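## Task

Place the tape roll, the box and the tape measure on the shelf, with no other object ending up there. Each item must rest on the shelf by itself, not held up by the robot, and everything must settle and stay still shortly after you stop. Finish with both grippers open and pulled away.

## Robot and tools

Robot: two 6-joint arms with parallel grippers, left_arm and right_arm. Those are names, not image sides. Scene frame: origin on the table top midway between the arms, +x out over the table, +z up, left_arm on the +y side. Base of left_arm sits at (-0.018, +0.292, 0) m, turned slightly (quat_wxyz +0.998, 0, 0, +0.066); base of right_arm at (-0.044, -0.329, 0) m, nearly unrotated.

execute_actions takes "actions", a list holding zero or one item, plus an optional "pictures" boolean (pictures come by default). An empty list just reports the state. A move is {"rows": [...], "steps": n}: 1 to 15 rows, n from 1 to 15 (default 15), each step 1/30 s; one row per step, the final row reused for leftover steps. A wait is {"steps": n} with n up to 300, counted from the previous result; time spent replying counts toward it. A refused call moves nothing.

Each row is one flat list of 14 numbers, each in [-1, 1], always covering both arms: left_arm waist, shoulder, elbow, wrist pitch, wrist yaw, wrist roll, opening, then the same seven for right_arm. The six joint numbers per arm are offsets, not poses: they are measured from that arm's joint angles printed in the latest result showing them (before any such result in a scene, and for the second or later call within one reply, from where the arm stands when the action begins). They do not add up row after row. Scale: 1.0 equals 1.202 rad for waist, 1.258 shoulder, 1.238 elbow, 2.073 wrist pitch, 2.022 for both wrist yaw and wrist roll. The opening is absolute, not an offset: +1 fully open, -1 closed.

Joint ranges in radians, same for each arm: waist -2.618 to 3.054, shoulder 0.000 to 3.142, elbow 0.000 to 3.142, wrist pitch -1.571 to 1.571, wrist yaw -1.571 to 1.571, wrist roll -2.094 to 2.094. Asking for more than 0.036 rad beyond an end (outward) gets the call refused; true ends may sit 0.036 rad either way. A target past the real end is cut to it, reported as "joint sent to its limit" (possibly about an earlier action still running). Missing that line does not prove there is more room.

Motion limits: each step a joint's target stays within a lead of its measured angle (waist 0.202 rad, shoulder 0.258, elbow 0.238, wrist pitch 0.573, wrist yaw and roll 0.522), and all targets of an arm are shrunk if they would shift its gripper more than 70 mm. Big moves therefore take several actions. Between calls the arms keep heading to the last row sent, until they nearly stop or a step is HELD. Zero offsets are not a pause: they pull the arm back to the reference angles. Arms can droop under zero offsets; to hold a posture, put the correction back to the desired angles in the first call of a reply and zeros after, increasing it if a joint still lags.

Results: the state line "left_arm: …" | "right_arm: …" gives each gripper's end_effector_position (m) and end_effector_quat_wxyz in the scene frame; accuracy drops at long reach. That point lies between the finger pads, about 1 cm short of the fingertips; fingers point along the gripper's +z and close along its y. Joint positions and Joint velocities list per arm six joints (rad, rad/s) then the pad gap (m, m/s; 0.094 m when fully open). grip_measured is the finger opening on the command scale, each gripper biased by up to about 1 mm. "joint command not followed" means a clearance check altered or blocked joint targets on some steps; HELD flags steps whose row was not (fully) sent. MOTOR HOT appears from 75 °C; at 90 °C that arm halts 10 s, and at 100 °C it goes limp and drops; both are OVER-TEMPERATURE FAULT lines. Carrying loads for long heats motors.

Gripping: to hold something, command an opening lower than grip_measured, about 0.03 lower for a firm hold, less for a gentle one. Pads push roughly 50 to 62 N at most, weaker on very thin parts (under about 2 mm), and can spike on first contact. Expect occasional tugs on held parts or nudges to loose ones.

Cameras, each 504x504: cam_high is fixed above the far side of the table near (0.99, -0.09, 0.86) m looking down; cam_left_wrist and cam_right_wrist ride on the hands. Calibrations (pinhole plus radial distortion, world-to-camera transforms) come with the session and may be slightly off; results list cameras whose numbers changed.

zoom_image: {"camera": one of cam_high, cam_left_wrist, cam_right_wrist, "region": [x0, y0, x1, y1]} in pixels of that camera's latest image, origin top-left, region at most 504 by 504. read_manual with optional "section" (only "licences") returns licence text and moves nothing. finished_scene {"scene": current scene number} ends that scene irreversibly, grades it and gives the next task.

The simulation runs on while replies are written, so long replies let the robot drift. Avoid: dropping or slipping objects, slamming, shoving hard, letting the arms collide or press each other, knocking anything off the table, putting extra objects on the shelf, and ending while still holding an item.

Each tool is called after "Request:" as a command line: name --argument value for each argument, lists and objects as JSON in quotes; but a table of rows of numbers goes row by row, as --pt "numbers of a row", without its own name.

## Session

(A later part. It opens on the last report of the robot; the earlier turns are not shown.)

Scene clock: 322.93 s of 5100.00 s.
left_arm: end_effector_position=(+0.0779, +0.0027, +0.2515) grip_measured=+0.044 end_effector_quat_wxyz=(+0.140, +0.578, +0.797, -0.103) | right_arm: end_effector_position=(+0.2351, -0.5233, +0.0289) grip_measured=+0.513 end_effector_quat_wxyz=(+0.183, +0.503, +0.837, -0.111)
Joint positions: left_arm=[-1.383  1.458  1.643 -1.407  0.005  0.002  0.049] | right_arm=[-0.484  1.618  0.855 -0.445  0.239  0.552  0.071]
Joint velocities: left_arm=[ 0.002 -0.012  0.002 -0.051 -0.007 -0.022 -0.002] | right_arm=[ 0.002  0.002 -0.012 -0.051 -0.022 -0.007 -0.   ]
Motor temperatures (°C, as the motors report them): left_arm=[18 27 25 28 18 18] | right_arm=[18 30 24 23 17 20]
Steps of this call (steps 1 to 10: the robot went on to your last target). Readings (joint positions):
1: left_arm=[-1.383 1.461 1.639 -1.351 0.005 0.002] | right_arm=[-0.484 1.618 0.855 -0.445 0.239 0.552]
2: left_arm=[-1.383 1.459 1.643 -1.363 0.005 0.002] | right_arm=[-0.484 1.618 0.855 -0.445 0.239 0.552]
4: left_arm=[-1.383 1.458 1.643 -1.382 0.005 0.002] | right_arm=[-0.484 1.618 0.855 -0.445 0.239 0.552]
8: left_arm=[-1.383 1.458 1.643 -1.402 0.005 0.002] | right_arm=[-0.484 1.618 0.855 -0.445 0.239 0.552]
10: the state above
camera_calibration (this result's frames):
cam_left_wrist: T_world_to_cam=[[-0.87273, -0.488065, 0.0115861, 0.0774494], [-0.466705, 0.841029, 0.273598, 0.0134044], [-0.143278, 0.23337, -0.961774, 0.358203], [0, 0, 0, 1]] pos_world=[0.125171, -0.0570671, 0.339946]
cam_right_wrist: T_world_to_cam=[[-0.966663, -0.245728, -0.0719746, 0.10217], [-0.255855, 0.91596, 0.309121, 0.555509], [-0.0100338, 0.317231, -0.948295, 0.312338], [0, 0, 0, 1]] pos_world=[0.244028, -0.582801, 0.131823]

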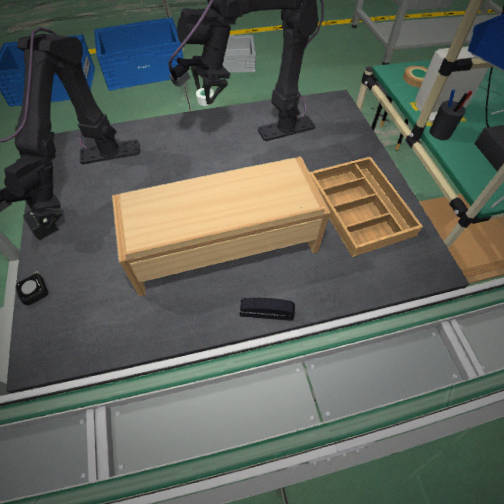

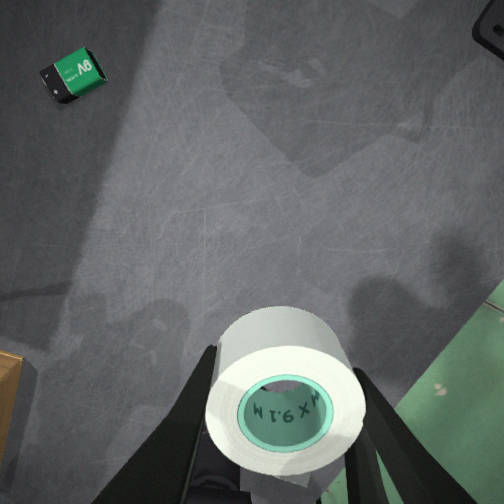

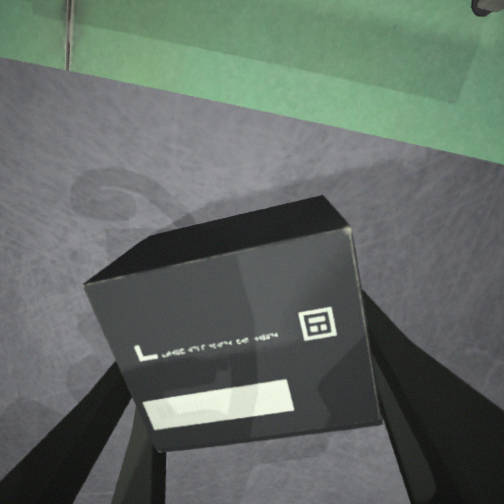

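Request:
execute_actions --actions '[{"rows":[ [0.002,-0.005,0.016,0,0,0,0.01, 0,-0.012,0.016,0,0,-0.001,0.478], [0.010,-0.005,0.016,0,0,0,0.01, 0,-0.014,0.023,-0.006,-0.002,-0.004,0.478], [0.021,-0.005,0.016,0,0,0,0.01, 0,-0.015,0.033,-0.018,-0.003,-0.008,0.478], [0.036,-0.005,0.016,0,0,0,0.01, 0,-0.018,0.047,-0.033,-0.006,-0.014,0.478], [0.055,-0.005,0.016,0,0,0,0.01, 0,-0.021,0.064,-0.046,-0.009,-0.021,0.478], [0.077,-0.005,0.016,0,0,0,0.01, 0,-0.025,0.084,-0.062,-0.013,-0.029,0.478], [0.102,-0.005,0.016,0,0,0,0.01, 0,-0.029,0.107,-0.078,-0.017,-0.038,0.478], [0.130,-0.005,0.016,0,0,0,0.01, 0,-0.034,0.132,-0.096,-0.022,-0.049,0.478], [0.160,-0.005,0.016,0,0,0,0.01, 0,-0.039,0.160,-0.116,-0.027,-0.060,0.478], [0.192,-0.005,0.016,0,0,0,0.01, 0,-0.044,0.189,-0.136,-0.032,-0.072,0.478], [0.226,-0.005,0.016,0,0,0,0.01, 0,-0.050,0.220,-0.157,-0.038,-0.085,0.478], [0.261,-0.005,0.016,0,0,0,0.01, 0,-0.056,0.252,-0.179,-0.043,-0.098,0.478], [0.297,-0.005,0.016,0,0,0,0.01, 0,-0.062,0.285,-0.201,-0.049,-0.111,0.478], [0.334,-0.005,0.016,0,0,0,0.01, 0,-0.068,0.319,-0.223,-0.055,-0.125,0.478], [0.371,-0.005,0.016,0,0,0,0.01, 0,-0.074,0.353,-0.245,-0.062,-0.139,0.478]],"steps":15}]' --pictures false

Request:
execute_actions --actions '[{"rows":[ [0.104,0.001,0.017,0.002,0,0,0.01, 0.002,-0.040,0.114,-0.107,-0.030,-0.067,0.478], [0.140,0.005,0.020,0.003,0,0,0.01, 0.008,-0.046,0.148,-0.128,-0.036,-0.080,0.478], [0.176,0.010,0.026,0.004,0,0,0.01, 0.018,-0.052,0.181,-0.149,-0.042,-0.094,0.478], [0.211,0.017,0.033,0.005,0,0,0.01, 0.031,-0.058,0.213,-0.170,-0.047,-0.107,0.478], [0.245,0.026,0.041,0.006,0,0,0.01, 0.047,-0.064,0.244,-0.189,-0.053,-0.120,0.478], [0.277,0.037,0.052,0.007,0,0,0.01, 0.066,-0.069,0.273,-0.207,-0.058,-0.132,0.478], [0.308,0.049,0.063,0.008,0,0,0.01, 0.088,-0.074,0.301,-0.224,-0.063,-0.143,0.478], [0.335,0.062,0.076,0.009,0,0,0.01, 0.111,-0.079,0.326,-0.239,-0.068,-0.153,0.478], [0.360,0.077,0.090,0.010,0,0,0.01, 0.137,-0.083,0.349,-0.252,-0.072,-0.163,0.478], [0.383,0.092,0.105,0.011,0,0,0.01, 0.164,-0.087,0.369,-0.264,-0.076,-0.171,0.478], [0.401,0.109,0.120,0.012,0,0,0.01, 0.194,-0.090,0.386,-0.273,-0.079,-0.178,0.478], [0.417,0.125,0.137,0.013,0,0,0.01, 0.224,-0.093,0.400,-0.280,-0.081,-0.184,0.478], [0.428,0.143,0.153,0.014,0,0,0.01, 0.255,-0.094,0.410,-0.284,-0.083,-0.188,0.478], [0.435,0.160,0.170,0.015,0,0,0.01, 0.286,-0.096,0.417,-0.285,-0.085,-0.191,0.478], [0.438,0.178,0.187,0.016,0,0,0.01, 0.318,-0.096,0.419,-0.285,-0.085,-0.192,0.478]],"steps":15}]' --pictures false

Request:
execute_actions --actions '[{"rows":[ [0.008,0.057,0.067,0.011,0,0,0.01, 0.089,-0.007,0.025,-0.017,-0.012,-0.025,0.478], [0.008,0.074,0.084,0.012,0,0,0.01, 0.120,-0.002,0.030,-0.017,-0.012,-0.025,0.478], [0.008,0.092,0.101,0.013,0,0,0.01, 0.151,0.005,0.036,-0.017,-0.012,-0.025,0.478], [0.008,0.109,0.117,0.014,0,0,0.01, 0.181,0.015,0.045,-0.017,-0.012,-0.025,0.478], [0.008,0.125,0.133,0.015,0,0,0.01, 0.210,0.026,0.056,-0.017,-0.012,-0.025,0.478], [0.008,0.140,0.148,0.016,0,0,0.01, 0.237,0.040,0.070,-0.017,-0.012,-0.025,0.478], [0.008,0.155,0.162,0.017,0,0,0.01, 0.264,0.055,0.085,-0.017,-0.012,-0.025,0.478], [0.008,0.168,0.174,0.018,0,0,0.01, 0.287,0.072,0.101,-0.017,-0.012,-0.025,0.478], [0.008,0.180,0.186,0.019,0,0,0.01, 0.309,0.091,0.119,-0.017,-0.012,-0.025,0.478], [0.008,0.191,0.196,0.020,0,0,0.01, 0.328,0.111,0.138,-0.017,-0.012,-0.025,0.478], [0.008,0.200,0.205,0.020,0,0,0.01, 0.344,0.132,0.158,-0.017,-0.012,-0.025,0.478], [0.008,0.207,0.212,0.020,0,0,0.01, 0.357,0.154,0.178,-0.017,-0.012,-0.025,0.478], [0.008,0.213,0.217,0.020,0,0,0.01, 0.366,0.176,0.200,-0.017,-0.012,-0.025,0.478], [0.008,0.216,0.220,0.020,0,0,0.01, 0.373,0.199,0.221,-0.017,-0.012,-0.025,0.478], [0.008,0.217,0.222,0.020,0,0,0.01, 0.375,0.222,0.243,-0.017,-0.012,-0.025,0.478]],"steps":15}]' --pictures false

Request:
execute_actions --actions '[{"rows":[ [0,0.003,0.022,0.008,0,0,0.01, 0.008,0.063,0.082,0.005,0,0,0.478], [0,0.003,0.022,0.008,0,0,0.01, 0.008,0.085,0.104,0.005,0,0,0.478], [0,0.003,0.022,0.008,0,0,0.01, 0.008,0.108,0.125,0.005,0,0,0.478], [0,0.003,0.022,0.008,0,0,0.01, 0.008,0.129,0.146,0.005,0,0,0.478], [0,0.003,0.022,0.008,0,0,0.01, 0.008,0.150,0.166,0.005,0,0,0.478], [0,0.003,0.022,0.008,0,0,0.01, 0.008,0.170,0.185,0.005,0,0,0.478], [0,0.003,0.022,0.008,0,0,0.01, 0.008,0.189,0.203,0.005,0,0,0.478], [0,0.003,0.022,0.008,0,0,0.01, 0.008,0.206,0.219,0.005,0,0,0.478], [0,0.003,0.022,0.008,0,0,0.01, 0.008,0.222,0.234,0.005,0,0,0.478], [0,0.003,0.022,0.008,0,0,0.01, 0.008,0.235,0.247,0.005,0,0,0.478], [0,0.003,0.022,0.008,0,0,0.01, 0.008,0.247,0.258,0.005,0,0,0.478], [0,0.003,0.022,0.008,0,0,0.01, 0.008,0.257,0.267,0.005,0,0,0.478], [0,0.003,0.022,0.008,0,0,0.01, 0.008,0.264,0.274,0.005,0,0,0.478], [0,0.003,0.022,0.008,0,0,0.01, 0.008,0.268,0.278,0.005,0,0,0.478], [0,0.003,0.022,0.008,0,0,0.01, 0.008,0.270,0.280,0.005,0,0,0.478]],"steps":15}]' --pictures false

Request:
execute_actions --actions '[{"steps":10}]'

Scene clock: 431.80 s of 5100.00 s.
left_arm: end_effector_position=(+0.1737, +0.0570, +0.2510) grip_measured=+0.044 end_effector_quat_wxyz=(+0.152, +0.423, +0.890, -0.077) | right_arm: end_effector_position=(+0.2680, -0.5244, +0.1214) grip_measured=+0.513 end_effector_quat_wxyz=(+0.196, +0.424, +0.880, -0.087)
Joint positions: left_arm=[-1.016  1.458  1.643 -1.413  0.009  0.002  0.049] | right_arm=[-0.484  1.571  1.192 -0.787  0.157  0.379  0.071]
Joint velocities: left_arm=[ 1.253 -0.017 -0.002  0.022 -0.037 -0.051  0.   ] | right_arm=[ 0.007 -0.247  1.263 -1.033 -0.256 -0.652  0.   ]
Motor temperatures (°C, as the motors report them): left_arm=[18 27 26 26 18 18] | right_arm=[18 30 24 22 17 20]
Steps of this call (steps 1 to 30: the robot went on to your last target; steps 31 to 90: nothing new was sent; then 105.37 s passed at rest; steps 91 to 105: all 15 steps of this action). Readings (joint positions):
91: left_arm=[-1.383 1.458 1.643 -1.413 0.005 0.002] | right_arm=[-0.484 1.618 0.855 -0.445 0.239 0.552]
92: left_arm=[-1.383 1.458 1.643 -1.413 0.005 0.002] | right_arm=[-0.484 1.618 0.855 -0.445 0.239 0.552]
94: left_arm=[-1.374 1.458 1.643 -1.413 0.006 0.002] | right_arm=[-0.484 1.618 0.863 -0.460 0.236 0.548]
98: left_arm=[-1.291 1.458 1.643 -1.413 0.009 0.002] | right_arm=[-0.484 1.616 0.932 -0.552 0.217 0.514]
105: the state above

Scene clock: 432.30 s of 5100.00 s.
left_arm: end_effector_position=(+0.3093, +0.1643, +0.2505) grip_measured=+0.044 end_effector_quat_wxyz=(+0.167, +0.184, +0.968, -0.035) | right_arm: end_effector_position=(+0.2866, -0.3878, +0.2719) grip_measured=+0.513 end_effector_quat_wxyz=(+0.240, +0.109, +0.964, -0.022)
Joint positions: left_arm=[-0.503  1.638  1.816 -1.406  0.007  0.002  0.049] | right_arm=[-0.167  1.466  1.678 -1.295  0.016  0.051  0.071]
Joint velocities: left_arm=[ 0.315  0.652  0.569  0.066 -0.051 -0.022 -0.001] | right_arm=[ 1.043 -0.105  0.266 -0.476 -0.183 -0.271  0.   ]
Motor temperatures (°C, as the motors report them): left_arm=[18 27 26 26 18 18] | right_arm=[18 30 24 22 17 20]
Steps of this call (steps 1 to 15: all 15 steps of this action). Readings (joint positions):
1: left_arm=[-0.971 1.458 1.643 -1.413 0.009 0.002] | right_arm=[-0.484 1.562 1.236 -0.825 0.146 0.355]
2: left_arm=[-0.926 1.458 1.643 -1.413 0.009 0.002] | right_arm=[-0.484 1.553 1.281 -0.865 0.134 0.331]
4: left_arm=[-0.838 1.461 1.646 -1.413 0.009 0.002] | right_arm=[-0.477 1.537 1.366 -0.946 0.115 0.280]
8: left_arm=[-0.676 1.499 1.689 -1.413 0.009 0.002] | right_arm=[-0.407 1.505 1.519 -1.105 0.078 0.181]
15: the state above

Scene clock: 432.80 s of 5100.00 s.
left_arm: end_effector_position=(+0.3771, +0.1429, +0.2280) grip_measured=+0.044 end_effector_quat_wxyz=(+0.163, +0.179, +0.970, -0.033) | right_arm: end_effector_position=(+0.3278, -0.2249, +0.2700) grip_measured=+0.514 end_effector_quat_wxyz=(+0.223, -0.126, +0.966, +0.034)
Joint positions: left_arm=[-0.493  1.907  2.053 -1.381  0.006  0.002  0.049] | right_arm=[ 0.271  1.689  1.91  -1.337 -0.005  0.011  0.071]
Joint velocities: left_arm=[-0.007  0.154  0.11   0.007  0.051  0.066 -0.001] | right_arm=[ 0.256  0.842  0.72   0.051 -0.051 -0.037  0.001]
Motor temperatures (°C, as the motors report them): left_arm=[18 27 26 26 18 18] | right_arm=[18 30 24 22 17 20]
Steps of this call (steps 1 to 15: all 15 steps of this action). Readings (joint positions):
1: left_arm=[-0.496 1.661 1.837 -1.405 0.007 0.002] | right_arm=[-0.129 1.463 1.684 -1.304 0.013 0.042]
2: left_arm=[-0.493 1.685 1.859 -1.404 0.006 0.002] | right_arm=[-0.090 1.463 1.688 -1.309 0.010 0.036]
4: left_arm=[-0.493 1.732 1.901 -1.401 0.006 0.002] | right_arm=[-0.014 1.467 1.693 -1.316 0.006 0.026]
8: left_arm=[-0.493 1.817 1.976 -1.394 0.006 0.002] | right_arm=[0.124 1.513 1.745 -1.332 0.001 0.017]
15: the state above

Scene clock: 433.30 s of 5100.00 s.
left_arm: end_effector_position=(+0.3782, +0.1424, +0.2261) grip_measured=+0.044 end_effector_quat_wxyz=(+0.162, +0.179, +0.970, -0.033) | right_arm: end_effector_position=(+0.4053, -0.1987, +0.2349) grip_measured=+0.514 end_effector_quat_wxyz=(+0.210, -0.131, +0.968, +0.034)
Joint positions: left_arm=[-0.493  1.913  2.053 -1.379  0.006  0.002  0.049] | right_arm=[ 0.281  2.024  2.213 -1.332 -0.007  0.011  0.071]
Joint velocities: left_arm=[ 0.002  0.007  0.002  0.037 -0.007 -0.051 -0.   ] | right_arm=[-0.007  0.203  0.129  0.051  0.051 -0.066  0.   ]
Motor temperatures (°C, as the motors report them): left_arm=[18 27 26 27 18 18] | right_arm=[18 30 24 22 17 20]
Steps of this call (steps 1 to 15: all 15 steps of this action). Readings (joint positions):
1: left_arm=[-0.493 1.911 2.053 -1.379 0.006 0.002] | right_arm=[0.278 1.718 1.937 -1.337 -0.006 0.011]
2: left_arm=[-0.493 1.913 2.053 -1.379 0.006 0.002] | right_arm=[0.280 1.747 1.964 -1.337 -0.007 0.011]
4: left_arm=[-0.493 1.913 2.053 -1.379 0.006 0.002] | right_arm=[0.281 1.804 2.018 -1.336 -0.007 0.011]
8: left_arm=[-0.493 1.913 2.053 -1.379 0.006 0.002] | right_arm=[0.281 1.907 2.117 -1.334 -0.007 0.011]
15: the state above

Scene clock: 433.63 s of 5100.00 s.
left_arm: end_effector_position=(+0.3782, +0.1424, +0.2261) grip_measured=+0.044 end_effector_quat_wxyz=(+0.162, +0.179, +0.970, -0.033) | right_arm: end_effector_position=(+0.4080, -0.1979, +0.2343) grip_measured=+0.514 end_effector_quat_wxyz=(+0.210, -0.131, +0.968, +0.034)
Joint positions: left_arm=[-0.493  1.913  2.053 -1.379  0.006  0.002  0.049] | right_arm=[ 0.281  2.035  2.226 -1.333 -0.007  0.011  0.071]
Joint velocities: left_arm=[ 0.002 -0.002 -0.002 -0.051 -0.066 -0.051 -0.   ] | right_arm=[0.002 0.002 0.007 0.022 0.081 0.007 0.   ]
Motor temperatures (°C, as the motors report them): left_arm=[18 27 26 27 18 18] | right_arm=[18 30 24 22 17 20]
Steps of this call (steps 1 to 10: the robot went on to your last target). Readings (joint positions):
1: left_arm=[-0.493 1.913 2.053 -1.379 0.006 0.002] | right_arm=[0.281 2.030 2.216 -1.332 -0.007 0.011]
2: left_arm=[-0.493 1.913 2.053 -1.379 0.006 0.002] | right_arm=[0.281 2.033 2.217 -1.332 -0.007 0.011]
4: left_arm=[-0.493 1.913 2.053 -1.379 0.006 0.002] | right_arm=[0.281 2.035 2.218 -1.332 -0.007 0.011]
8: left_arm=[-0.493 1.913 2.053 -1.379 0.006 0.002] | right_arm=[0.281 2.035 2.226 -1.333 -0.007 0.011]
10: the state above
camera_calibration (this result's frames):
cam_left_wrist: T_world_to_cam=[[-0.170133, -0.985369, 0.0101045, 0.21347], [-0.942539, 0.165713, 0.290102, 0.315418], [-0.287532, 0.039832, -0.956942, 0.42521], [0, 0, 0, 1]] pos_world=[0.455874, 0.141141, 0.313241]
cam_right_wrist: T_world_to_cam=[[0.0312323, -0.996016, -0.0835292, -0.188911], [-0.94787, -0.0560299, 0.313694, 0.327147], [-0.317124, 0.0693774, -0.945843, 0.4813], [0, 0, 0, 1]] pos_world=[0.468625, -0.20322, 0.33683]

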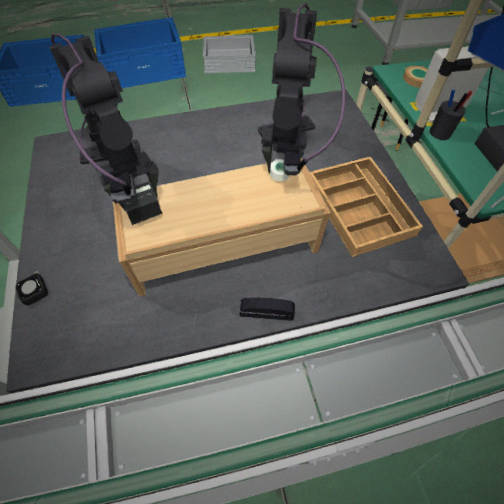

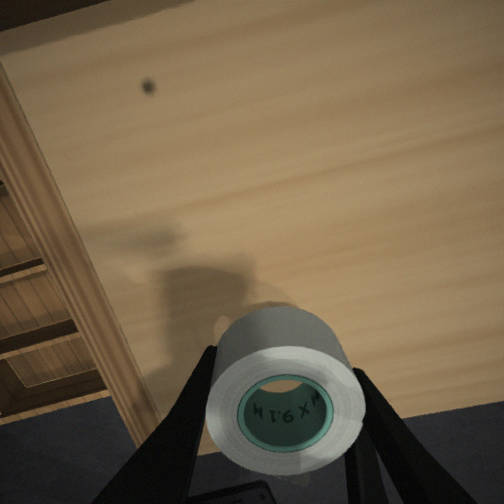

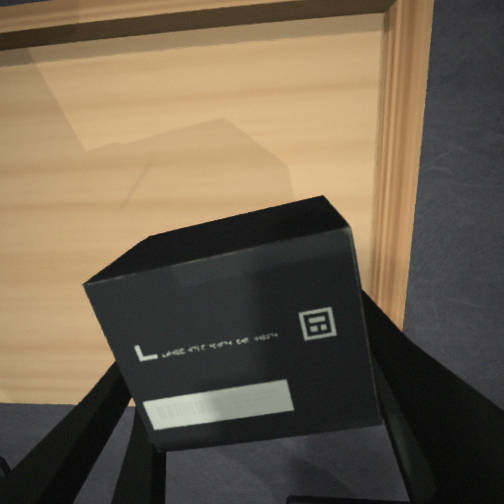

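Request:
execute_actions --actions '[]'

Scene clock: 466.13 s of 5100.00 s.
left_arm: end_effector_position=(+0.3782, +0.1424, +0.2261) grip_measured=+0.044 end_effector_quat_wxyz=(+0.162, +0.179, +0.970, -0.033) | right_arm: end_effector_position=(+0.4080, -0.1979, +0.2343) grip_measured=+0.514 end_effector_quat_wxyz=(+0.210, -0.131, +0.968, +0.034)
Joint positions: left_arm=[-0.493  1.913  2.053 -1.379  0.006  0.002  0.049] | right_arm=[ 0.281  2.035  2.226 -1.333 -0.007  0.011  0.071]
Joint velocities: left_arm=[ 0.002 -0.007  0.007 -0.022 -0.066 -0.037 -0.001] | right_arm=[-0.012 -0.007 -0.007 -0.037  0.037  0.051 -0.   ]
Motor temperatures (°C, as the motors report them): left_arm=[18 29 26 27 18 18] | right_arm=[18 34 25 22 17 20]
Steps of this call (steps 1 to 30: the robot went on to your last target; steps 31 to 90: nothing new was sent; then 29.50 s passed at rest). Readings (joint positions):
1: left_arm=[-0.493 1.913 2.053 -1.379 0.006 0.002] | right_arm=[0.281 2.035 2.226 -1.333 -0.007 0.011]
2: left_arm=[-0.493 1.913 2.053 -1.379 0.006 0.002] | right_arm=[0.281 2.035 2.226 -1.333 -0.007 0.011]
4: left_arm=[-0.493 1.913 2.053 -1.379 0.006 0.002] | right_arm=[0.281 2.035 2.226 -1.333 -0.007 0.011]
8: left_arm=[-0.493 1.913 2.053 -1.379 0.006 0.002] | right_arm=[0.281 2.035 2.226 -1.333 -0.007 0.011]
90: the state above
All arms were judged still, so your last target was given up. Only a new action makes them travel on or press farther. Fingers that are still opening or closing keep moving.
camera_calibration (this result's frames):
cam_left_wrist: T_world_to_cam=[[-0.170133, -0.985369, 0.0101045, 0.21347], [-0.942539, 0.165713, 0.290102, 0.315418], [-0.287532, 0.039832, -0.956942, 0.42521], [0, 0, 0, 1]] pos_world=[0.455874, 0.141141, 0.313241]
cam_right_wrist: T_world_to_cam=[[0.0312323, -0.996016, -0.0835292, -0.188911], [-0.94787, -0.0560299, 0.313694, 0.327147], [-0.317124, 0.0693774, -0.945843, 0.4813], [0, 0, 0, 1]] pos_world=[0.468625, -0.20322, 0.33683]

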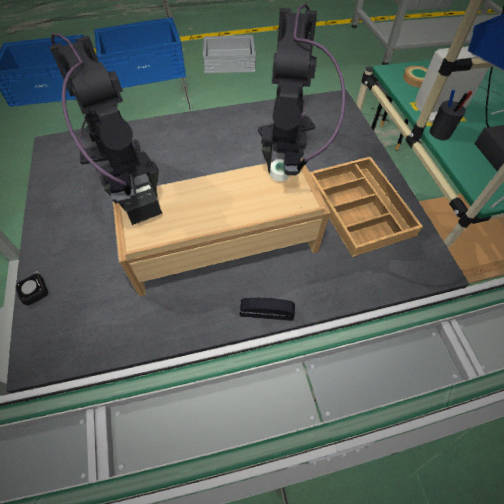

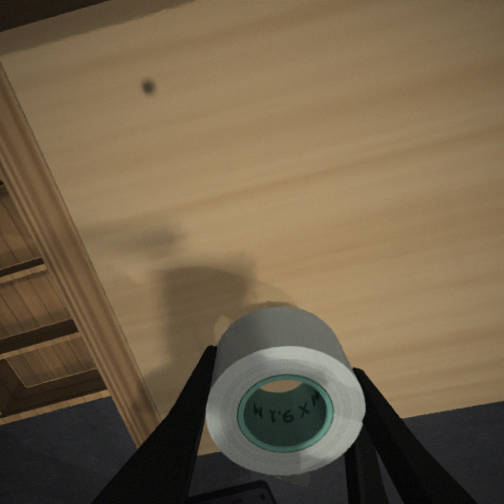

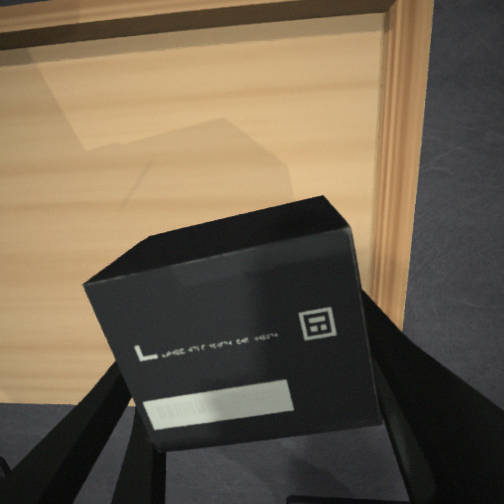

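Request:
execute_actions --actions '[{"rows":[ [0,-0.0005,-0.001,0.003,0,0,0.01, 0.004,-0.0005,-0.001,0.003,0,0,0.478], [0,-0.002,-0.005,0.007,0,0,0.01, 0.009,-0.002,-0.006,0.007,0,0,0.478], [0,-0.004,-0.010,0.012,0,0,0.01, 0.014,-0.004,-0.012,0.011,0,0,0.478], [0,-0.006,-0.017,0.017,0,0,0.01, 0.019,-0.006,-0.020,0.017,0,0,0.478], [0,-0.009,-0.025,0.023,0,0,0.01, 0.024,-0.009,-0.030,0.023,0,0,0.478], [0,-0.012,-0.033,0.030,0,0,0.01, 0.028,-0.013,-0.040,0.029,0,0,0.478], [0,-0.016,-0.043,0.036,0,0,0.01, 0.031,-0.016,-0.052,0.035,0,0,0.478], [0,-0.019,-0.052,0.043,0,0,0.01, 0.033,-0.020,-0.063,0.041,0,0,0.478], [0,-0.023,-0.062,0.049,0,0,0.01, 0.035,-0.023,-0.075,0.047,0,0,0.478], [0,-0.026,-0.070,0.054,0,0,0.01, 0.035,-0.027,-0.085,0.053,0,0,0.478], [0,-0.029,-0.078,0.059,0,0,0.01, 0.035,-0.030,-0.095,0.057,0,0,0.478], [0,-0.031,-0.085,0.063,0,0,0.01, 0.035,-0.032,-0.103,0.061,0,0,0.478], [0,-0.033,-0.090,0.065,0,0,0.01, 0.035,-0.034,-0.109,0.063,0,0,0.478], [0,-0.035,-0.094,0.066,0,0,0.01, 0.035,-0.036,-0.113,0.064,0,0,0.478], [0,-0.035,-0.095,0.066,0,0,0.01, 0.035,-0.036,-0.115,0.064,0,0,0.478] ],"steps":15}]' --pictures false

Request:
execute_actions --actions '[{"steps":10}]'

Scene clock: 489.97 s of 5100.00 s.
left_arm: end_effector_position=(+0.3830, +0.1406, +0.2112) grip_measured=+0.044 end_effector_quat_wxyz=(+0.170, +0.178, +0.969, -0.034) | right_arm: end_effector_position=(+0.4056, -0.1795, +0.2144) grip_measured=+0.513 end_effector_quat_wxyz=(+0.209, -0.150, +0.966, +0.037)
Joint positions: left_arm=[-0.493  1.892  1.957 -1.287  0.006  0.002  0.049] | right_arm=[ 0.32   2.012  2.108 -1.239 -0.004  0.011  0.071]
Joint velocities: left_arm=[-0.042 -0.037 -0.149  0.11  -0.037 -0.037  0.   ] | right_arm=[ 0.007 -0.11  -0.154  0.11   0.007 -0.037 -0.   ]
Motor temperatures (°C, as the motors report them): left_arm=[18 30 27 26 18 18] | right_arm=[18 34 25 22 17 20]
Steps of this call (steps 1 to 90: nothing new was sent; then 20.33 s passed at rest; steps 91 to 105: all 15 steps of this action). Readings (joint positions):
91: left_arm=[-0.493 1.913 2.053 -1.379 0.006 0.002] | right_arm=[0.281 2.035 2.226 -1.333 -0.007 0.011]
92: left_arm=[-0.493 1.913 2.053 -1.379 0.006 0.002] | right_arm=[0.281 2.035 2.226 -1.333 -0.007 0.011]
94: left_arm=[-0.493 1.913 2.051 -1.376 0.006 0.002] | right_arm=[0.283 2.035 2.224 -1.330 -0.007 0.011]
98: left_arm=[-0.493 1.913 2.019 -1.347 0.006 0.002] | right_arm=[0.303 2.034 2.188 -1.299 -0.007 0.011]
105: the state above

Scene clock: 490.30 s of 5100.00 s.
left_arm: end_effector_position=(+0.3863, +0.1394, +0.2112) grip_measured=+0.044 end_effector_quat_wxyz=(+0.177, +0.178, +0.967, -0.035) | right_arm: end_effector_position=(+0.4068, -0.1791, +0.2136) grip_measured=+0.513 end_effector_quat_wxyz=(+0.212, -0.150, +0.965, +0.037)
Joint positions: left_arm=[-0.493  1.891  1.95  -1.266  0.006  0.002  0.049] | right_arm=[ 0.32   2.008  2.096 -1.224 -0.004  0.011  0.071]
Joint velocities: left_arm=[-0.017  0.002 -0.002 -0.037 -0.007  0.007 -0.002] | right_arm=[-0.002  0.007 -0.017 -0.051  0.037  0.051 -0.001]
Motor temperatures (°C, as the motors report them): left_arm=[18 30 26 26 18 18] | right_arm=[18 34 25 23 17 20]
Steps of this call (steps 1 to 10: the robot went on to your last target). Readings (joint positions):
1: left_arm=[-0.493 1.892 1.952 -1.283 0.006 0.002] | right_arm=[0.320 2.009 2.104 -1.236 -0.004 0.011]
2: left_arm=[-0.493 1.892 1.950 -1.280 0.006 0.002] | right_arm=[0.320 2.008 2.102 -1.234 -0.004 0.011]
4: left_arm=[-0.493 1.891 1.950 -1.274 0.006 0.002] | right_arm=[0.320 2.008 2.099 -1.229 -0.004 0.011]
8: left_arm=[-0.493 1.891 1.950 -1.268 0.006 0.002] | right_arm=[0.320 2.008 2.096 -1.225 -0.004 0.011]
10: the state above
camera_calibration (this result's frames):
cam_left_wrist: T_world_to_cam=[[-0.170521, -0.985223, 0.0160803, 0.210835], [-0.95069, 0.168791, 0.260189, 0.33698], [-0.259058, 0.0290803, -0.965424, 0.405779], [0, 0, 0, 1]] pos_world=[0.461436, 0.139041, 0.30068]
cam_right_wrist: T_world_to_cam=[[0.0702056, -0.994096, -0.082731, -0.187529], [-0.946659, -0.0925431, 0.308663, 0.327612], [-0.314497, 0.0566481, -0.947567, 0.457044], [0, 0, 0, 1]] pos_world=[0.467042, -0.181994, 0.316443]

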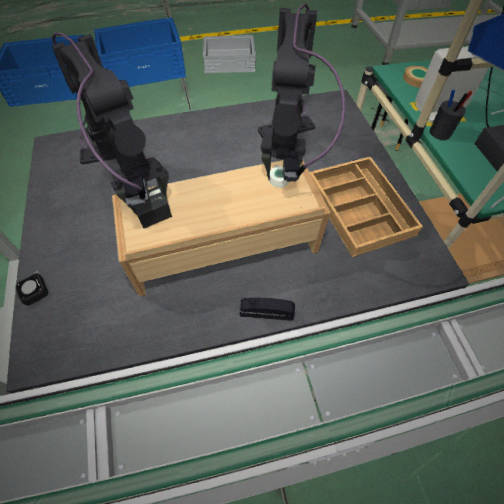

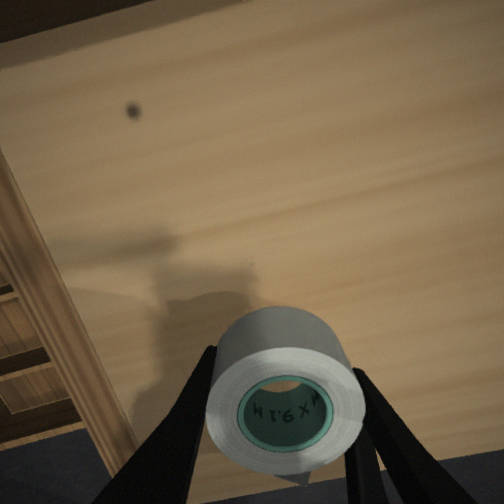

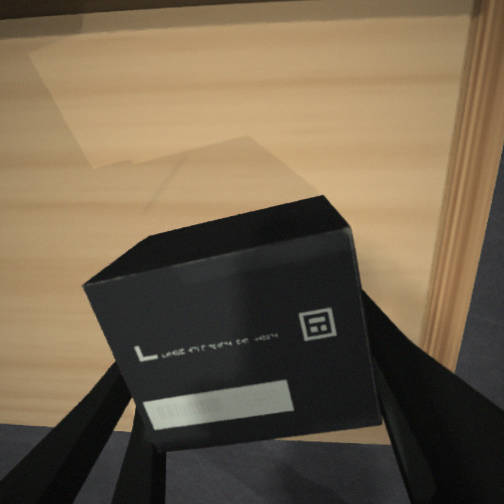

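Request:
execute_actions --actions '[{"rows":[ [0,-0.012,-0.012,0.012,0,0,0.01, 0,-0.010,-0.010,0.012,0,0,0.478], [0,-0.012,-0.014,0.014,0,0,0.01, 0,-0.010,-0.012,0.013,0,0,0.478], [0,-0.012,-0.016,0.016,0,0,0.01, 0,-0.010,-0.014,0.015,0,0,0.478], [0,-0.012,-0.018,0.018,0,0,0.01, 0,-0.010,-0.016,0.016,0,0,0.478], [0,-0.012,-0.020,0.020,0,0,0.01, 0,-0.010,-0.018,0.017,0,0,0.478], [0,-0.012,-0.022,0.022,0,0,0.01, 0,-0.010,-0.020,0.019,0,0,0.478], [0,-0.012,-0.024,0.023,0,0,0.01, 0,-0.010,-0.022,0.020,0,0,0.478], [0,-0.012,-0.026,0.025,0,0,0.01, 0,-0.010,-0.024,0.021,0,0,0.478], [0,-0.012,-0.028,0.026,0,0,0.01, 0,-0.010,-0.026,0.022,0,0,0.478], [0,-0.012,-0.030,0.027,0,0,0.01, 0,-0.010,-0.028,0.023,0,0,0.478], [0,-0.012,-0.032,0.028,0,0,0.01, 0,-0.010,-0.030,0.024,0,0,0.478], [0,-0.012,-0.034,0.029,0,0,0.01, 0,-0.010,-0.032,0.024,0,0,0.478], [0,-0.012,-0.036,0.029,0,0,0.01, 0,-0.010,-0.034,0.024,0,0,0.478], [0,-0.012,-0.038,0.029,0,0,0.01, 0,-0.010,-0.036,0.024,0,0,0.478], [0,-0.012,-0.040,0.029,0,0,0.01, 0,-0.010,-0.038,0.024,0,0,0.478] ],"steps":15}]' --pictures false

Request:
execute_actions --actions '[{"steps":8}]'

Scene clock: 504.83 s of 5100.00 s.
left_arm: end_effector_position=(+0.3898, +0.1380, +0.2094) grip_measured=+0.044 end_effector_quat_wxyz=(+0.186, +0.178, +0.966, -0.037) | right_arm: end_effector_position=(+0.4101, -0.1780, +0.2102) grip_measured=+0.513 end_effector_quat_wxyz=(+0.217, -0.150, +0.964, +0.038)
Joint positions: left_arm=[-0.493  1.884  1.927 -1.232  0.006  0.002  0.049] | right_arm=[ 0.32   2.006  2.075 -1.194 -0.004  0.011  0.071]
Joint velocities: left_arm=[ 0.002 -0.051 -0.061 -0.037 -0.037  0.081 -0.   ] | right_arm=[-0.007 -0.051 -0.071 -0.007  0.066 -0.037  0.   ]
Motor temperatures (°C, as the motors report them): left_arm=[18 31 26 27 18 18] | right_arm=[18 35 25 23 17 20]
Steps of this call (steps 1 to 30: the robot went on to your last target; steps 31 to 90: nothing new was sent; then 11.03 s passed at rest; steps 91 to 105: all 15 steps of this action). Readings (joint positions):
91: left_arm=[-0.493 1.891 1.950 -1.264 0.006 0.002] | right_arm=[0.320 2.008 2.096 -1.222 -0.004 0.011]
92: left_arm=[-0.493 1.891 1.948 -1.263 0.006 0.002] | right_arm=[0.320 2.008 2.096 -1.221 -0.004 0.011]
94: left_arm=[-0.493 1.891 1.943 -1.258 0.006 0.002] | right_arm=[0.320 2.008 2.096 -1.219 -0.004 0.011]
98: left_arm=[-0.493 1.891 1.939 -1.248 0.006 0.002] | right_arm=[0.320 2.008 2.088 -1.208 -0.004 0.011]
105: the state above

Scene clock: 505.10 s of 5100.00 s.
left_arm: end_effector_position=(+0.3899, +0.1380, +0.2095) grip_measured=+0.044 end_effector_quat_wxyz=(+0.187, +0.178, +0.965, -0.037) | right_arm: end_effector_position=(+0.4101, -0.1780, +0.2102) grip_measured=+0.513 end_effector_quat_wxyz=(+0.218, -0.150, +0.964, +0.038)
Joint positions: left_arm=[-0.493  1.882  1.924 -1.229  0.006  0.002  0.049] | right_arm=[ 0.32   2.005  2.072 -1.192 -0.004  0.011  0.071]
Joint velocities: left_arm=[-0.022 -0.002  0.017 -0.037 -0.022 -0.081  0.001] | right_arm=[ 0.017  0.007 -0.007 -0.066 -0.066 -0.007  0.001]
Motor temperatures (°C, as the motors report them): left_arm=[18 31 26 27 18 18] | right_arm=[18 35 25 23 17 20]
Steps of this call (steps 1 to 8: the robot went on to your last target). Readings (joint positions):
1: left_arm=[-0.493 1.884 1.926 -1.230 0.006 0.002] | right_arm=[0.320 2.006 2.073 -1.193 -0.004 0.011]
2: left_arm=[-0.493 1.883 1.925 -1.230 0.006 0.002] | right_arm=[0.320 2.005 2.073 -1.193 -0.004 0.011]
4: left_arm=[-0.493 1.883 1.924 -1.229 0.006 0.002] | right_arm=[0.320 2.005 2.072 -1.192 -0.004 0.011]
8: the state above
camera_calibration (this result's frames):
cam_left_wrist: T_world_to_cam=[[-0.170854, -0.985097, 0.0198163, 0.209486], [-0.955343, 0.170548, 0.241314, 0.346526], [-0.241097, 0.022298, -0.970245, 0.399974], [0, 0, 0, 1]] pos_world=[0.463275, 0.138346, 0.3003]
cam_right_wrist: T_world_to_cam=[[0.07112, -0.993795, -0.085521, -0.186716], [-0.949956, -0.093629, 0.298022, 0.335174], [-0.30418, 0.0600458, -0.95072, 0.451862], [0, 0, 0, 1]] pos_world=[0.469127, -0.181308, 0.313737]

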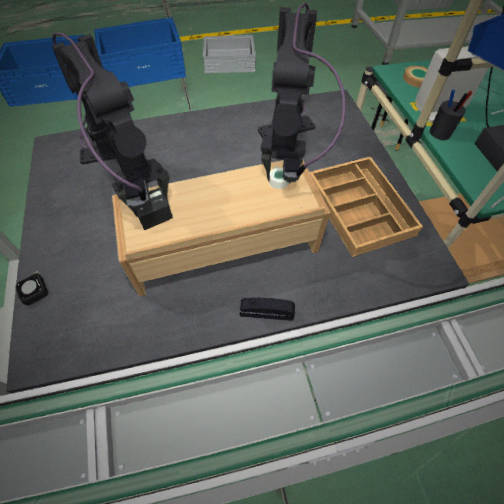

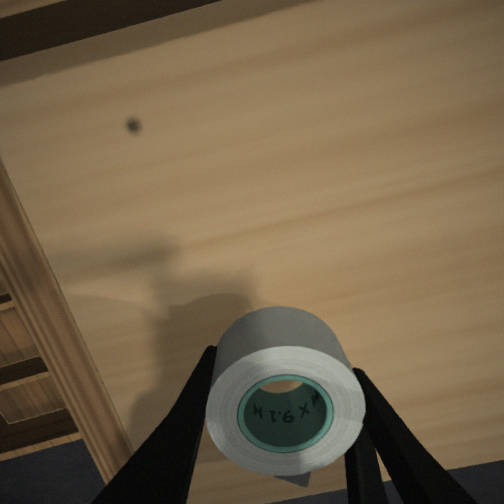

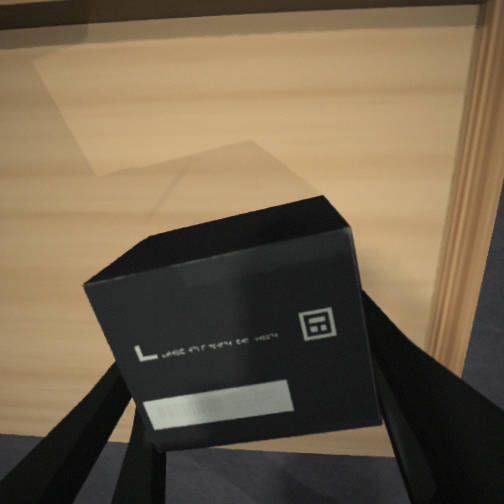

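Request:
zoom_image --camera "cam_high" --region '[230, 130, 340, 220]'

Request:
zoom_image --camera "cam_high" --region '[95, 160, 205, 250]'

Region (230, 130, 340, 220) of cam_high's 504x504 image, scaled by 4.582, with more detail than that image has; it fills the top 412 rows of this view, and the rest is white.

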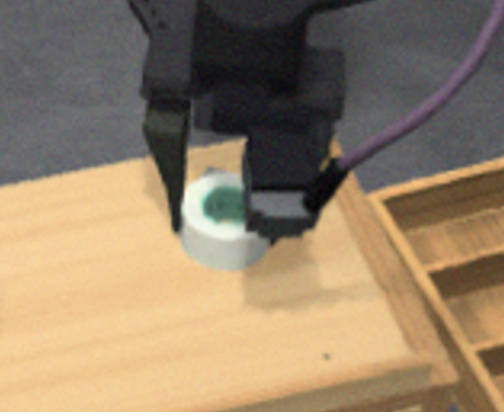

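Region (95, 160, 205, 250) of cam_high's 504x504 image, scaled by 4.582, with more detail than that image has; it fills the top 412 rows of this view, and the rest is white.

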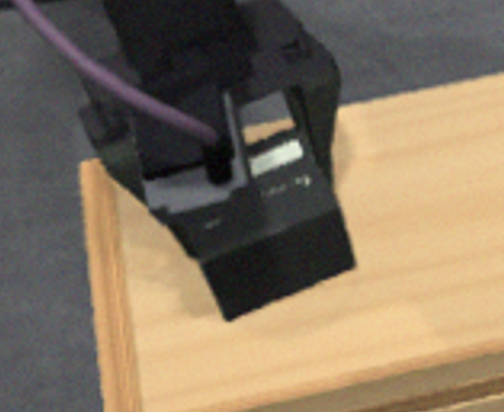

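Request:
execute_actions --actions '[{"rows":[ [0,-0.004,-0.012,0,0,0,0.01, 0,-0.004,-0.012,0,0,0,0.478], [0,-0.001,-0.012,0,0,0,0.01, 0,-0.001,-0.012,0,0,0,0.478], [0,0.002,-0.012,0,0,0,0.01, 0,0.002,-0.012,0,0,0,0.478], [0,0.004,-0.012,0,0,0,0.01, 0,0.004,-0.012,0,0,0,0.478], [0,0.006,-0.012,0,0,0,0.01, 0,0.006,-0.012,0,0,0,0.478], [0,0.008,-0.012,0,0,0,0.01, 0,0.008,-0.012,0,0,0,0.478], [0,0.010,-0.012,0,0,0,0.01, 0,0.010,-0.012,0,0,0,0.478], [0,0.012,-0.012,0,0,0,0.01, 0,0.012,-0.012,0,0,0,0.478], [0,0.014,-0.012,0,0,0,0.01, 0,0.014,-0.012,0,0,0,0.478], [0,0.016,-0.012,0,0,0,0.01, 0,0.016,-0.012,0,0,0,0.478] ],"steps":14}]' --pictures false

Scene clock: 520.00 s of 5100.00 s.
left_arm: end_effector_position=(+0.3899, +0.1380, +0.2095) grip_measured=+0.044 end_effector_quat_wxyz=(+0.187, +0.178, +0.965, -0.037) | right_arm: end_effector_position=(+0.4101, -0.1780, +0.2103) grip_measured=+0.513 end_effector_quat_wxyz=(+0.218, -0.150, +0.964, +0.038)
Joint positions: left_arm=[-0.493  1.882  1.924 -1.229  0.006  0.002  0.049] | right_arm=[ 0.32   2.005  2.072 -1.192 -0.004  0.011  0.071]
Joint velocities: left_arm=[-0.007  0.022 -0.007 -0.051  0.022 -0.037  0.   ] | right_arm=[-0.012 -0.022 -0.002 -0.066  0.022  0.007 -0.001]
Motor temperatures (°C, as the motors report them): left_arm=[18 31 25 27 18 18] | right_arm=[18 35 24 23 17 20]
Steps of this call (steps 1 to 15: the robot went on to your last target; steps 16 to 90: nothing new was sent; then 11.43 s passed at rest; steps 91 to 104: all 14 steps of this action). Readings (joint positions):
91: left_arm=[-0.493 1.882 1.924 -1.229 0.006 0.002] | right_arm=[0.320 2.005 2.072 -1.192 -0.004 0.011]
92: left_arm=[-0.493 1.882 1.924 -1.229 0.006 0.002] | right_arm=[0.320 2.005 2.072 -1.192 -0.004 0.011]
94: left_arm=[-0.493 1.882 1.924 -1.229 0.006 0.002] | right_arm=[0.320 2.005 2.072 -1.192 -0.004 0.011]
98: left_arm=[-0.493 1.882 1.924 -1.229 0.006 0.002] | right_arm=[0.320 2.005 2.072 -1.192 -0.004 0.011]
104: the state above

Request:
execute_actions --actions '[{"rows":[ [0,0.008,-0.006,0,0,0,0.03, 0,0.008,-0.006,0,0,0,0.50], [0,0.002,0,0,0,0,0.045, 0,0.002,0,0,0,0,0.515], [0,-0.002,0.004,0,0,0,0.06, 0,-0.002,0.004,0,0,0,0.53], [0,-0.004,0.006,0,0,0,0.09, 0,-0.004,0.006,0,0,0,0.56], [0,-0.004,0.006,0,0,0,0.14, 0,-0.004,0.006,0,0,0,0.61], [0,-0.004,0.006,0,0,0,0.20, 0,-0.004,0.006,0,0,0,0.67], [0,-0.004,0.006,0,0,0,0.27, 0,-0.004,0.006,0,0,0,0.74], [0,-0.004,0.006,0,0,0,0.34, 0,-0.004,0.006,0,0,0,0.81], [0,-0.004,0.006,0,0,0,0.41, 0,-0.004,0.006,0,0,0,0.88], [0,-0.004,0.006,0,0,0,0.47, 0,-0.004,0.006,0,0,0,0.94], [0,-0.006,0.006,0,0,0,0.5, 0,-0.006,0.006,0,0,0,0.97], [0,-0.009,0.008,0,0,0,0.5, 0,-0.009,0.008,0,0,0,0.97] ],"steps":12}]' --pictures false

Request:
execute_actions --actions '[{"rows":[ [0,-0.012,0.01,0,0,0,0.5, 0,-0.012,0.01,0,0,0,0.97], [0,-0.017,0.01,0,0,0,0.5, 0,-0.017,0.01,0,0,0,0.97], [0,-0.024,0.01,0,0,0,0.5, 0,-0.024,0.01,0,0,0,0.97], [0,-0.033,0.01,0,0,0,0.5, 0,-0.033,0.01,0,0,0,0.97], [0,-0.043,0.01,0,0,0,0.5, 0,-0.043,0.01,0,0,0,0.97], [0,-0.054,0.01,0,0,0,0.5, 0,-0.054,0.01,0,0,0,0.97], [0,-0.066,0.01,0,0,0,0.5, 0,-0.066,0.01,0,0,0,0.97], [0,-0.078,0.01,0,0,0,0.5, 0,-0.078,0.01,0,0,0,0.97], [0,-0.090,0.01,0,0,0,0.5, 0,-0.090,0.01,0,0,0,0.97], [0,-0.101,0.01,0,0,0,0.5, 0,-0.101,0.01,0,0,0,0.97], [0,-0.111,0.01,0,0,0,0.5, 0,-0.111,0.01,0,0,0,0.97], [0,-0.120,0.01,0,0,0,0.5, 0,-0.120,0.01,0,0,0,0.97], [0,-0.127,0.01,0,0,0,0.5, 0,-0.127,0.01,0,0,0,0.97], [0,-0.131,0.01,0,0,0,0.5, 0,-0.131,0.01,0,0,0,0.97], [0,-0.133,0.01,0,0,0,0.5, 0,-0.133,0.01,0,0,0,0.97] ],"steps":15}]' --pictures false

Request:
execute_actions --actions '[{"steps":5}]'

Scene clock: 578.77 s of 5100.00 s.
left_arm: end_effector_position=(+0.3899, +0.1380, +0.2095) grip_measured=+0.494 end_effector_quat_wxyz=(+0.187, +0.178, +0.965, -0.037) | right_arm: end_effector_position=(+0.4101, -0.1780, +0.2103) grip_measured=+0.963 end_effector_quat_wxyz=(+0.218, -0.150, +0.964, +0.038)
Joint positions: left_arm=[-0.493  1.882  1.924 -1.229  0.006  0.002  0.07 ] | right_arm=[ 0.32   2.005  2.072 -1.192 -0.004  0.011  0.092]
Joint velocities: left_arm=[-0.017  0.007 -0.017  0.022  0.022 -0.037  0.007] | right_arm=[ 0.007  0.002 -0.002  0.022 -0.051 -0.007  0.008]
Motor temperatures (°C, as the motors report them): left_arm=[18 30 25 26 18 18] | right_arm=[18 33 24 23 17 20]
Steps of this call (steps 1 to 15: the robot went on to your last target; steps 16 to 90: nothing new was sent; then 55.37 s passed at rest; steps 91 to 102: all 12 steps of this action). Readings (joint positions):
91: left_arm=[-0.493 1.882 1.924 -1.229 0.006 0.002] | right_arm=[0.320 2.005 2.072 -1.192 -0.004 0.011]
92: left_arm=[-0.493 1.882 1.924 -1.229 0.006 0.002] | right_arm=[0.320 2.005 2.072 -1.192 -0.004 0.011]
94: left_arm=[-0.493 1.882 1.924 -1.229 0.006 0.002] | right_arm=[0.320 2.005 2.072 -1.192 -0.004 0.011]
98: left_arm=[-0.493 1.882 1.924 -1.229 0.006 0.002] | right_arm=[0.320 2.005 2.072 -1.192 -0.004 0.011]
102: the state above

Scene clock: 579.27 s of 5100.00 s.
left_arm: end_effector_position=(+0.3743, +0.1439, +0.2665) grip_measured=+0.498 end_effector_quat_wxyz=(+0.254, +0.175, +0.950, -0.049) | right_arm: end_effector_position=(+0.3916, -0.1841, +0.2796) grip_measured=+0.967 end_effector_quat_wxyz=(+0.291, -0.147, +0.944, +0.050)
Joint positions: left_arm=[-0.493  1.743  1.924 -1.229  0.006  0.002  0.07 ] | right_arm=[ 0.32   1.851  2.072 -1.192 -0.004  0.011  0.092]
Joint velocities: left_arm=[ 0.002 -0.379 -0.007 -0.066  0.066 -0.007 -0.001] | right_arm=[ 0.017 -0.383 -0.002  0.066  0.007 -0.007 -0.   ]
Motor temperatures (°C, as the motors report them): left_arm=[18 30 25 26 18 18] | right_arm=[18 33 24 23 17 20]
Steps of this call (steps 1 to 15: all 15 steps of this action). Readings (joint positions):
1: left_arm=[-0.493 1.882 1.924 -1.229 0.006 0.002] | right_arm=[0.320 2.005 2.072 -1.192 -0.004 0.011]
2: left_arm=[-0.493 1.882 1.924 -1.229 0.006 0.002] | right_arm=[0.320 2.005 2.072 -1.192 -0.004 0.011]
4: left_arm=[-0.493 1.882 1.924 -1.229 0.006 0.002] | right_arm=[0.320 2.002 2.072 -1.192 -0.004 0.011]
8: left_arm=[-0.493 1.858 1.924 -1.229 0.006 0.002] | right_arm=[0.320 1.969 2.072 -1.192 -0.004 0.011]
15: the state above

Scene clock: 579.43 s of 5100.00 s.
left_arm: end_effector_position=(+0.3711, +0.1451, +0.2753) grip_measured=+0.498 end_effector_quat_wxyz=(+0.264, +0.175, +0.947, -0.051) | right_arm: end_effector_position=(+0.3885, -0.1851, +0.2889) grip_measured=+0.967 end_effector_quat_wxyz=(+0.302, -0.146, +0.941, +0.052)
Joint positions: left_arm=[-0.493  1.721  1.924 -1.229  0.006  0.002  0.07 ] | right_arm=[ 0.32   1.83   2.072 -1.191 -0.004  0.011  0.092]
Joint velocities: left_arm=[ 0.002 -0.007  0.002 -0.139 -0.051  0.022  0.001] | right_arm=[ 0.002  0.007  0.007 -0.037 -0.095  0.051  0.   ]
Motor temperatures (°C, as the motors report them): left_arm=[18 30 25 26 18 18] | right_arm=[18 33 24 23 17 20]
Steps of this call (steps 1 to 5: the robot went on to your last target). Readings (joint positions):
1: left_arm=[-0.493 1.732 1.924 -1.229 0.006 0.002] | right_arm=[0.320 1.840 2.072 -1.191 -0.004 0.011]
2: left_arm=[-0.493 1.725 1.924 -1.229 0.006 0.002] | right_arm=[0.320 1.833 2.072 -1.191 -0.004 0.011]
4: left_arm=[-0.493 1.721 1.924 -1.229 0.006 0.002] | right_arm=[0.320 1.829 2.072 -1.191 -0.004 0.011]
5: the state above
camera_calibration (this result's frames):
cam_left_wrist: T_world_to_cam=[[-0.176137, -0.983102, 0.0498583, 0.205351], [-0.98005, 0.179877, 0.0845312, 0.362508], [-0.0920712, -0.0339746, -0.995173, 0.418883], [0, 0, 0, 1]] pos_world=[0.430013, 0.150906, 0.375979]
cam_right_wrist: T_world_to_cam=[[0.0889418, -0.987926, -0.126855, -0.179412], [-0.98588, -0.10546, 0.130072, 0.350866], [-0.141879, 0.113495, -0.983356, 0.476762], [0, 0, 0, 1]] pos_world=[0.429512, -0.194354, 0.40043]

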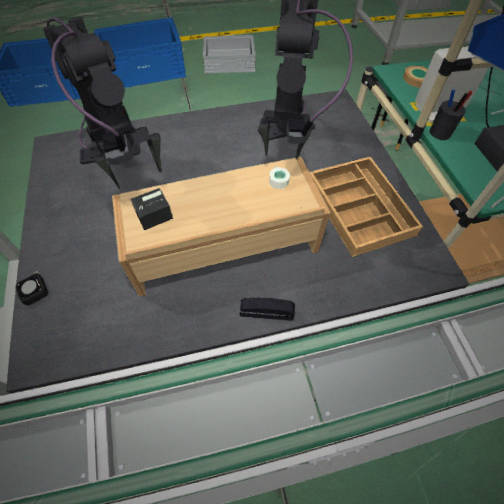

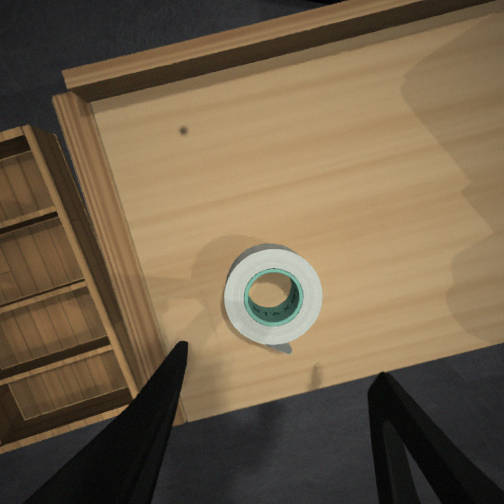

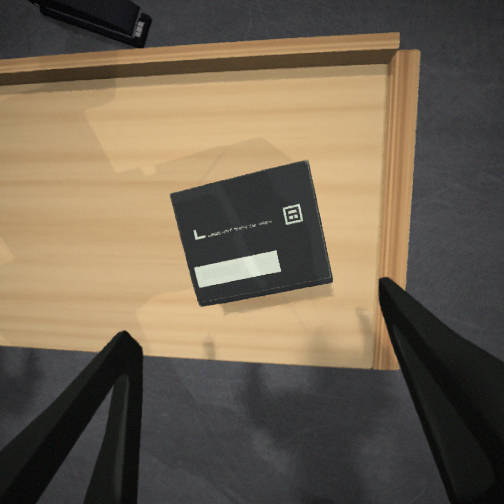

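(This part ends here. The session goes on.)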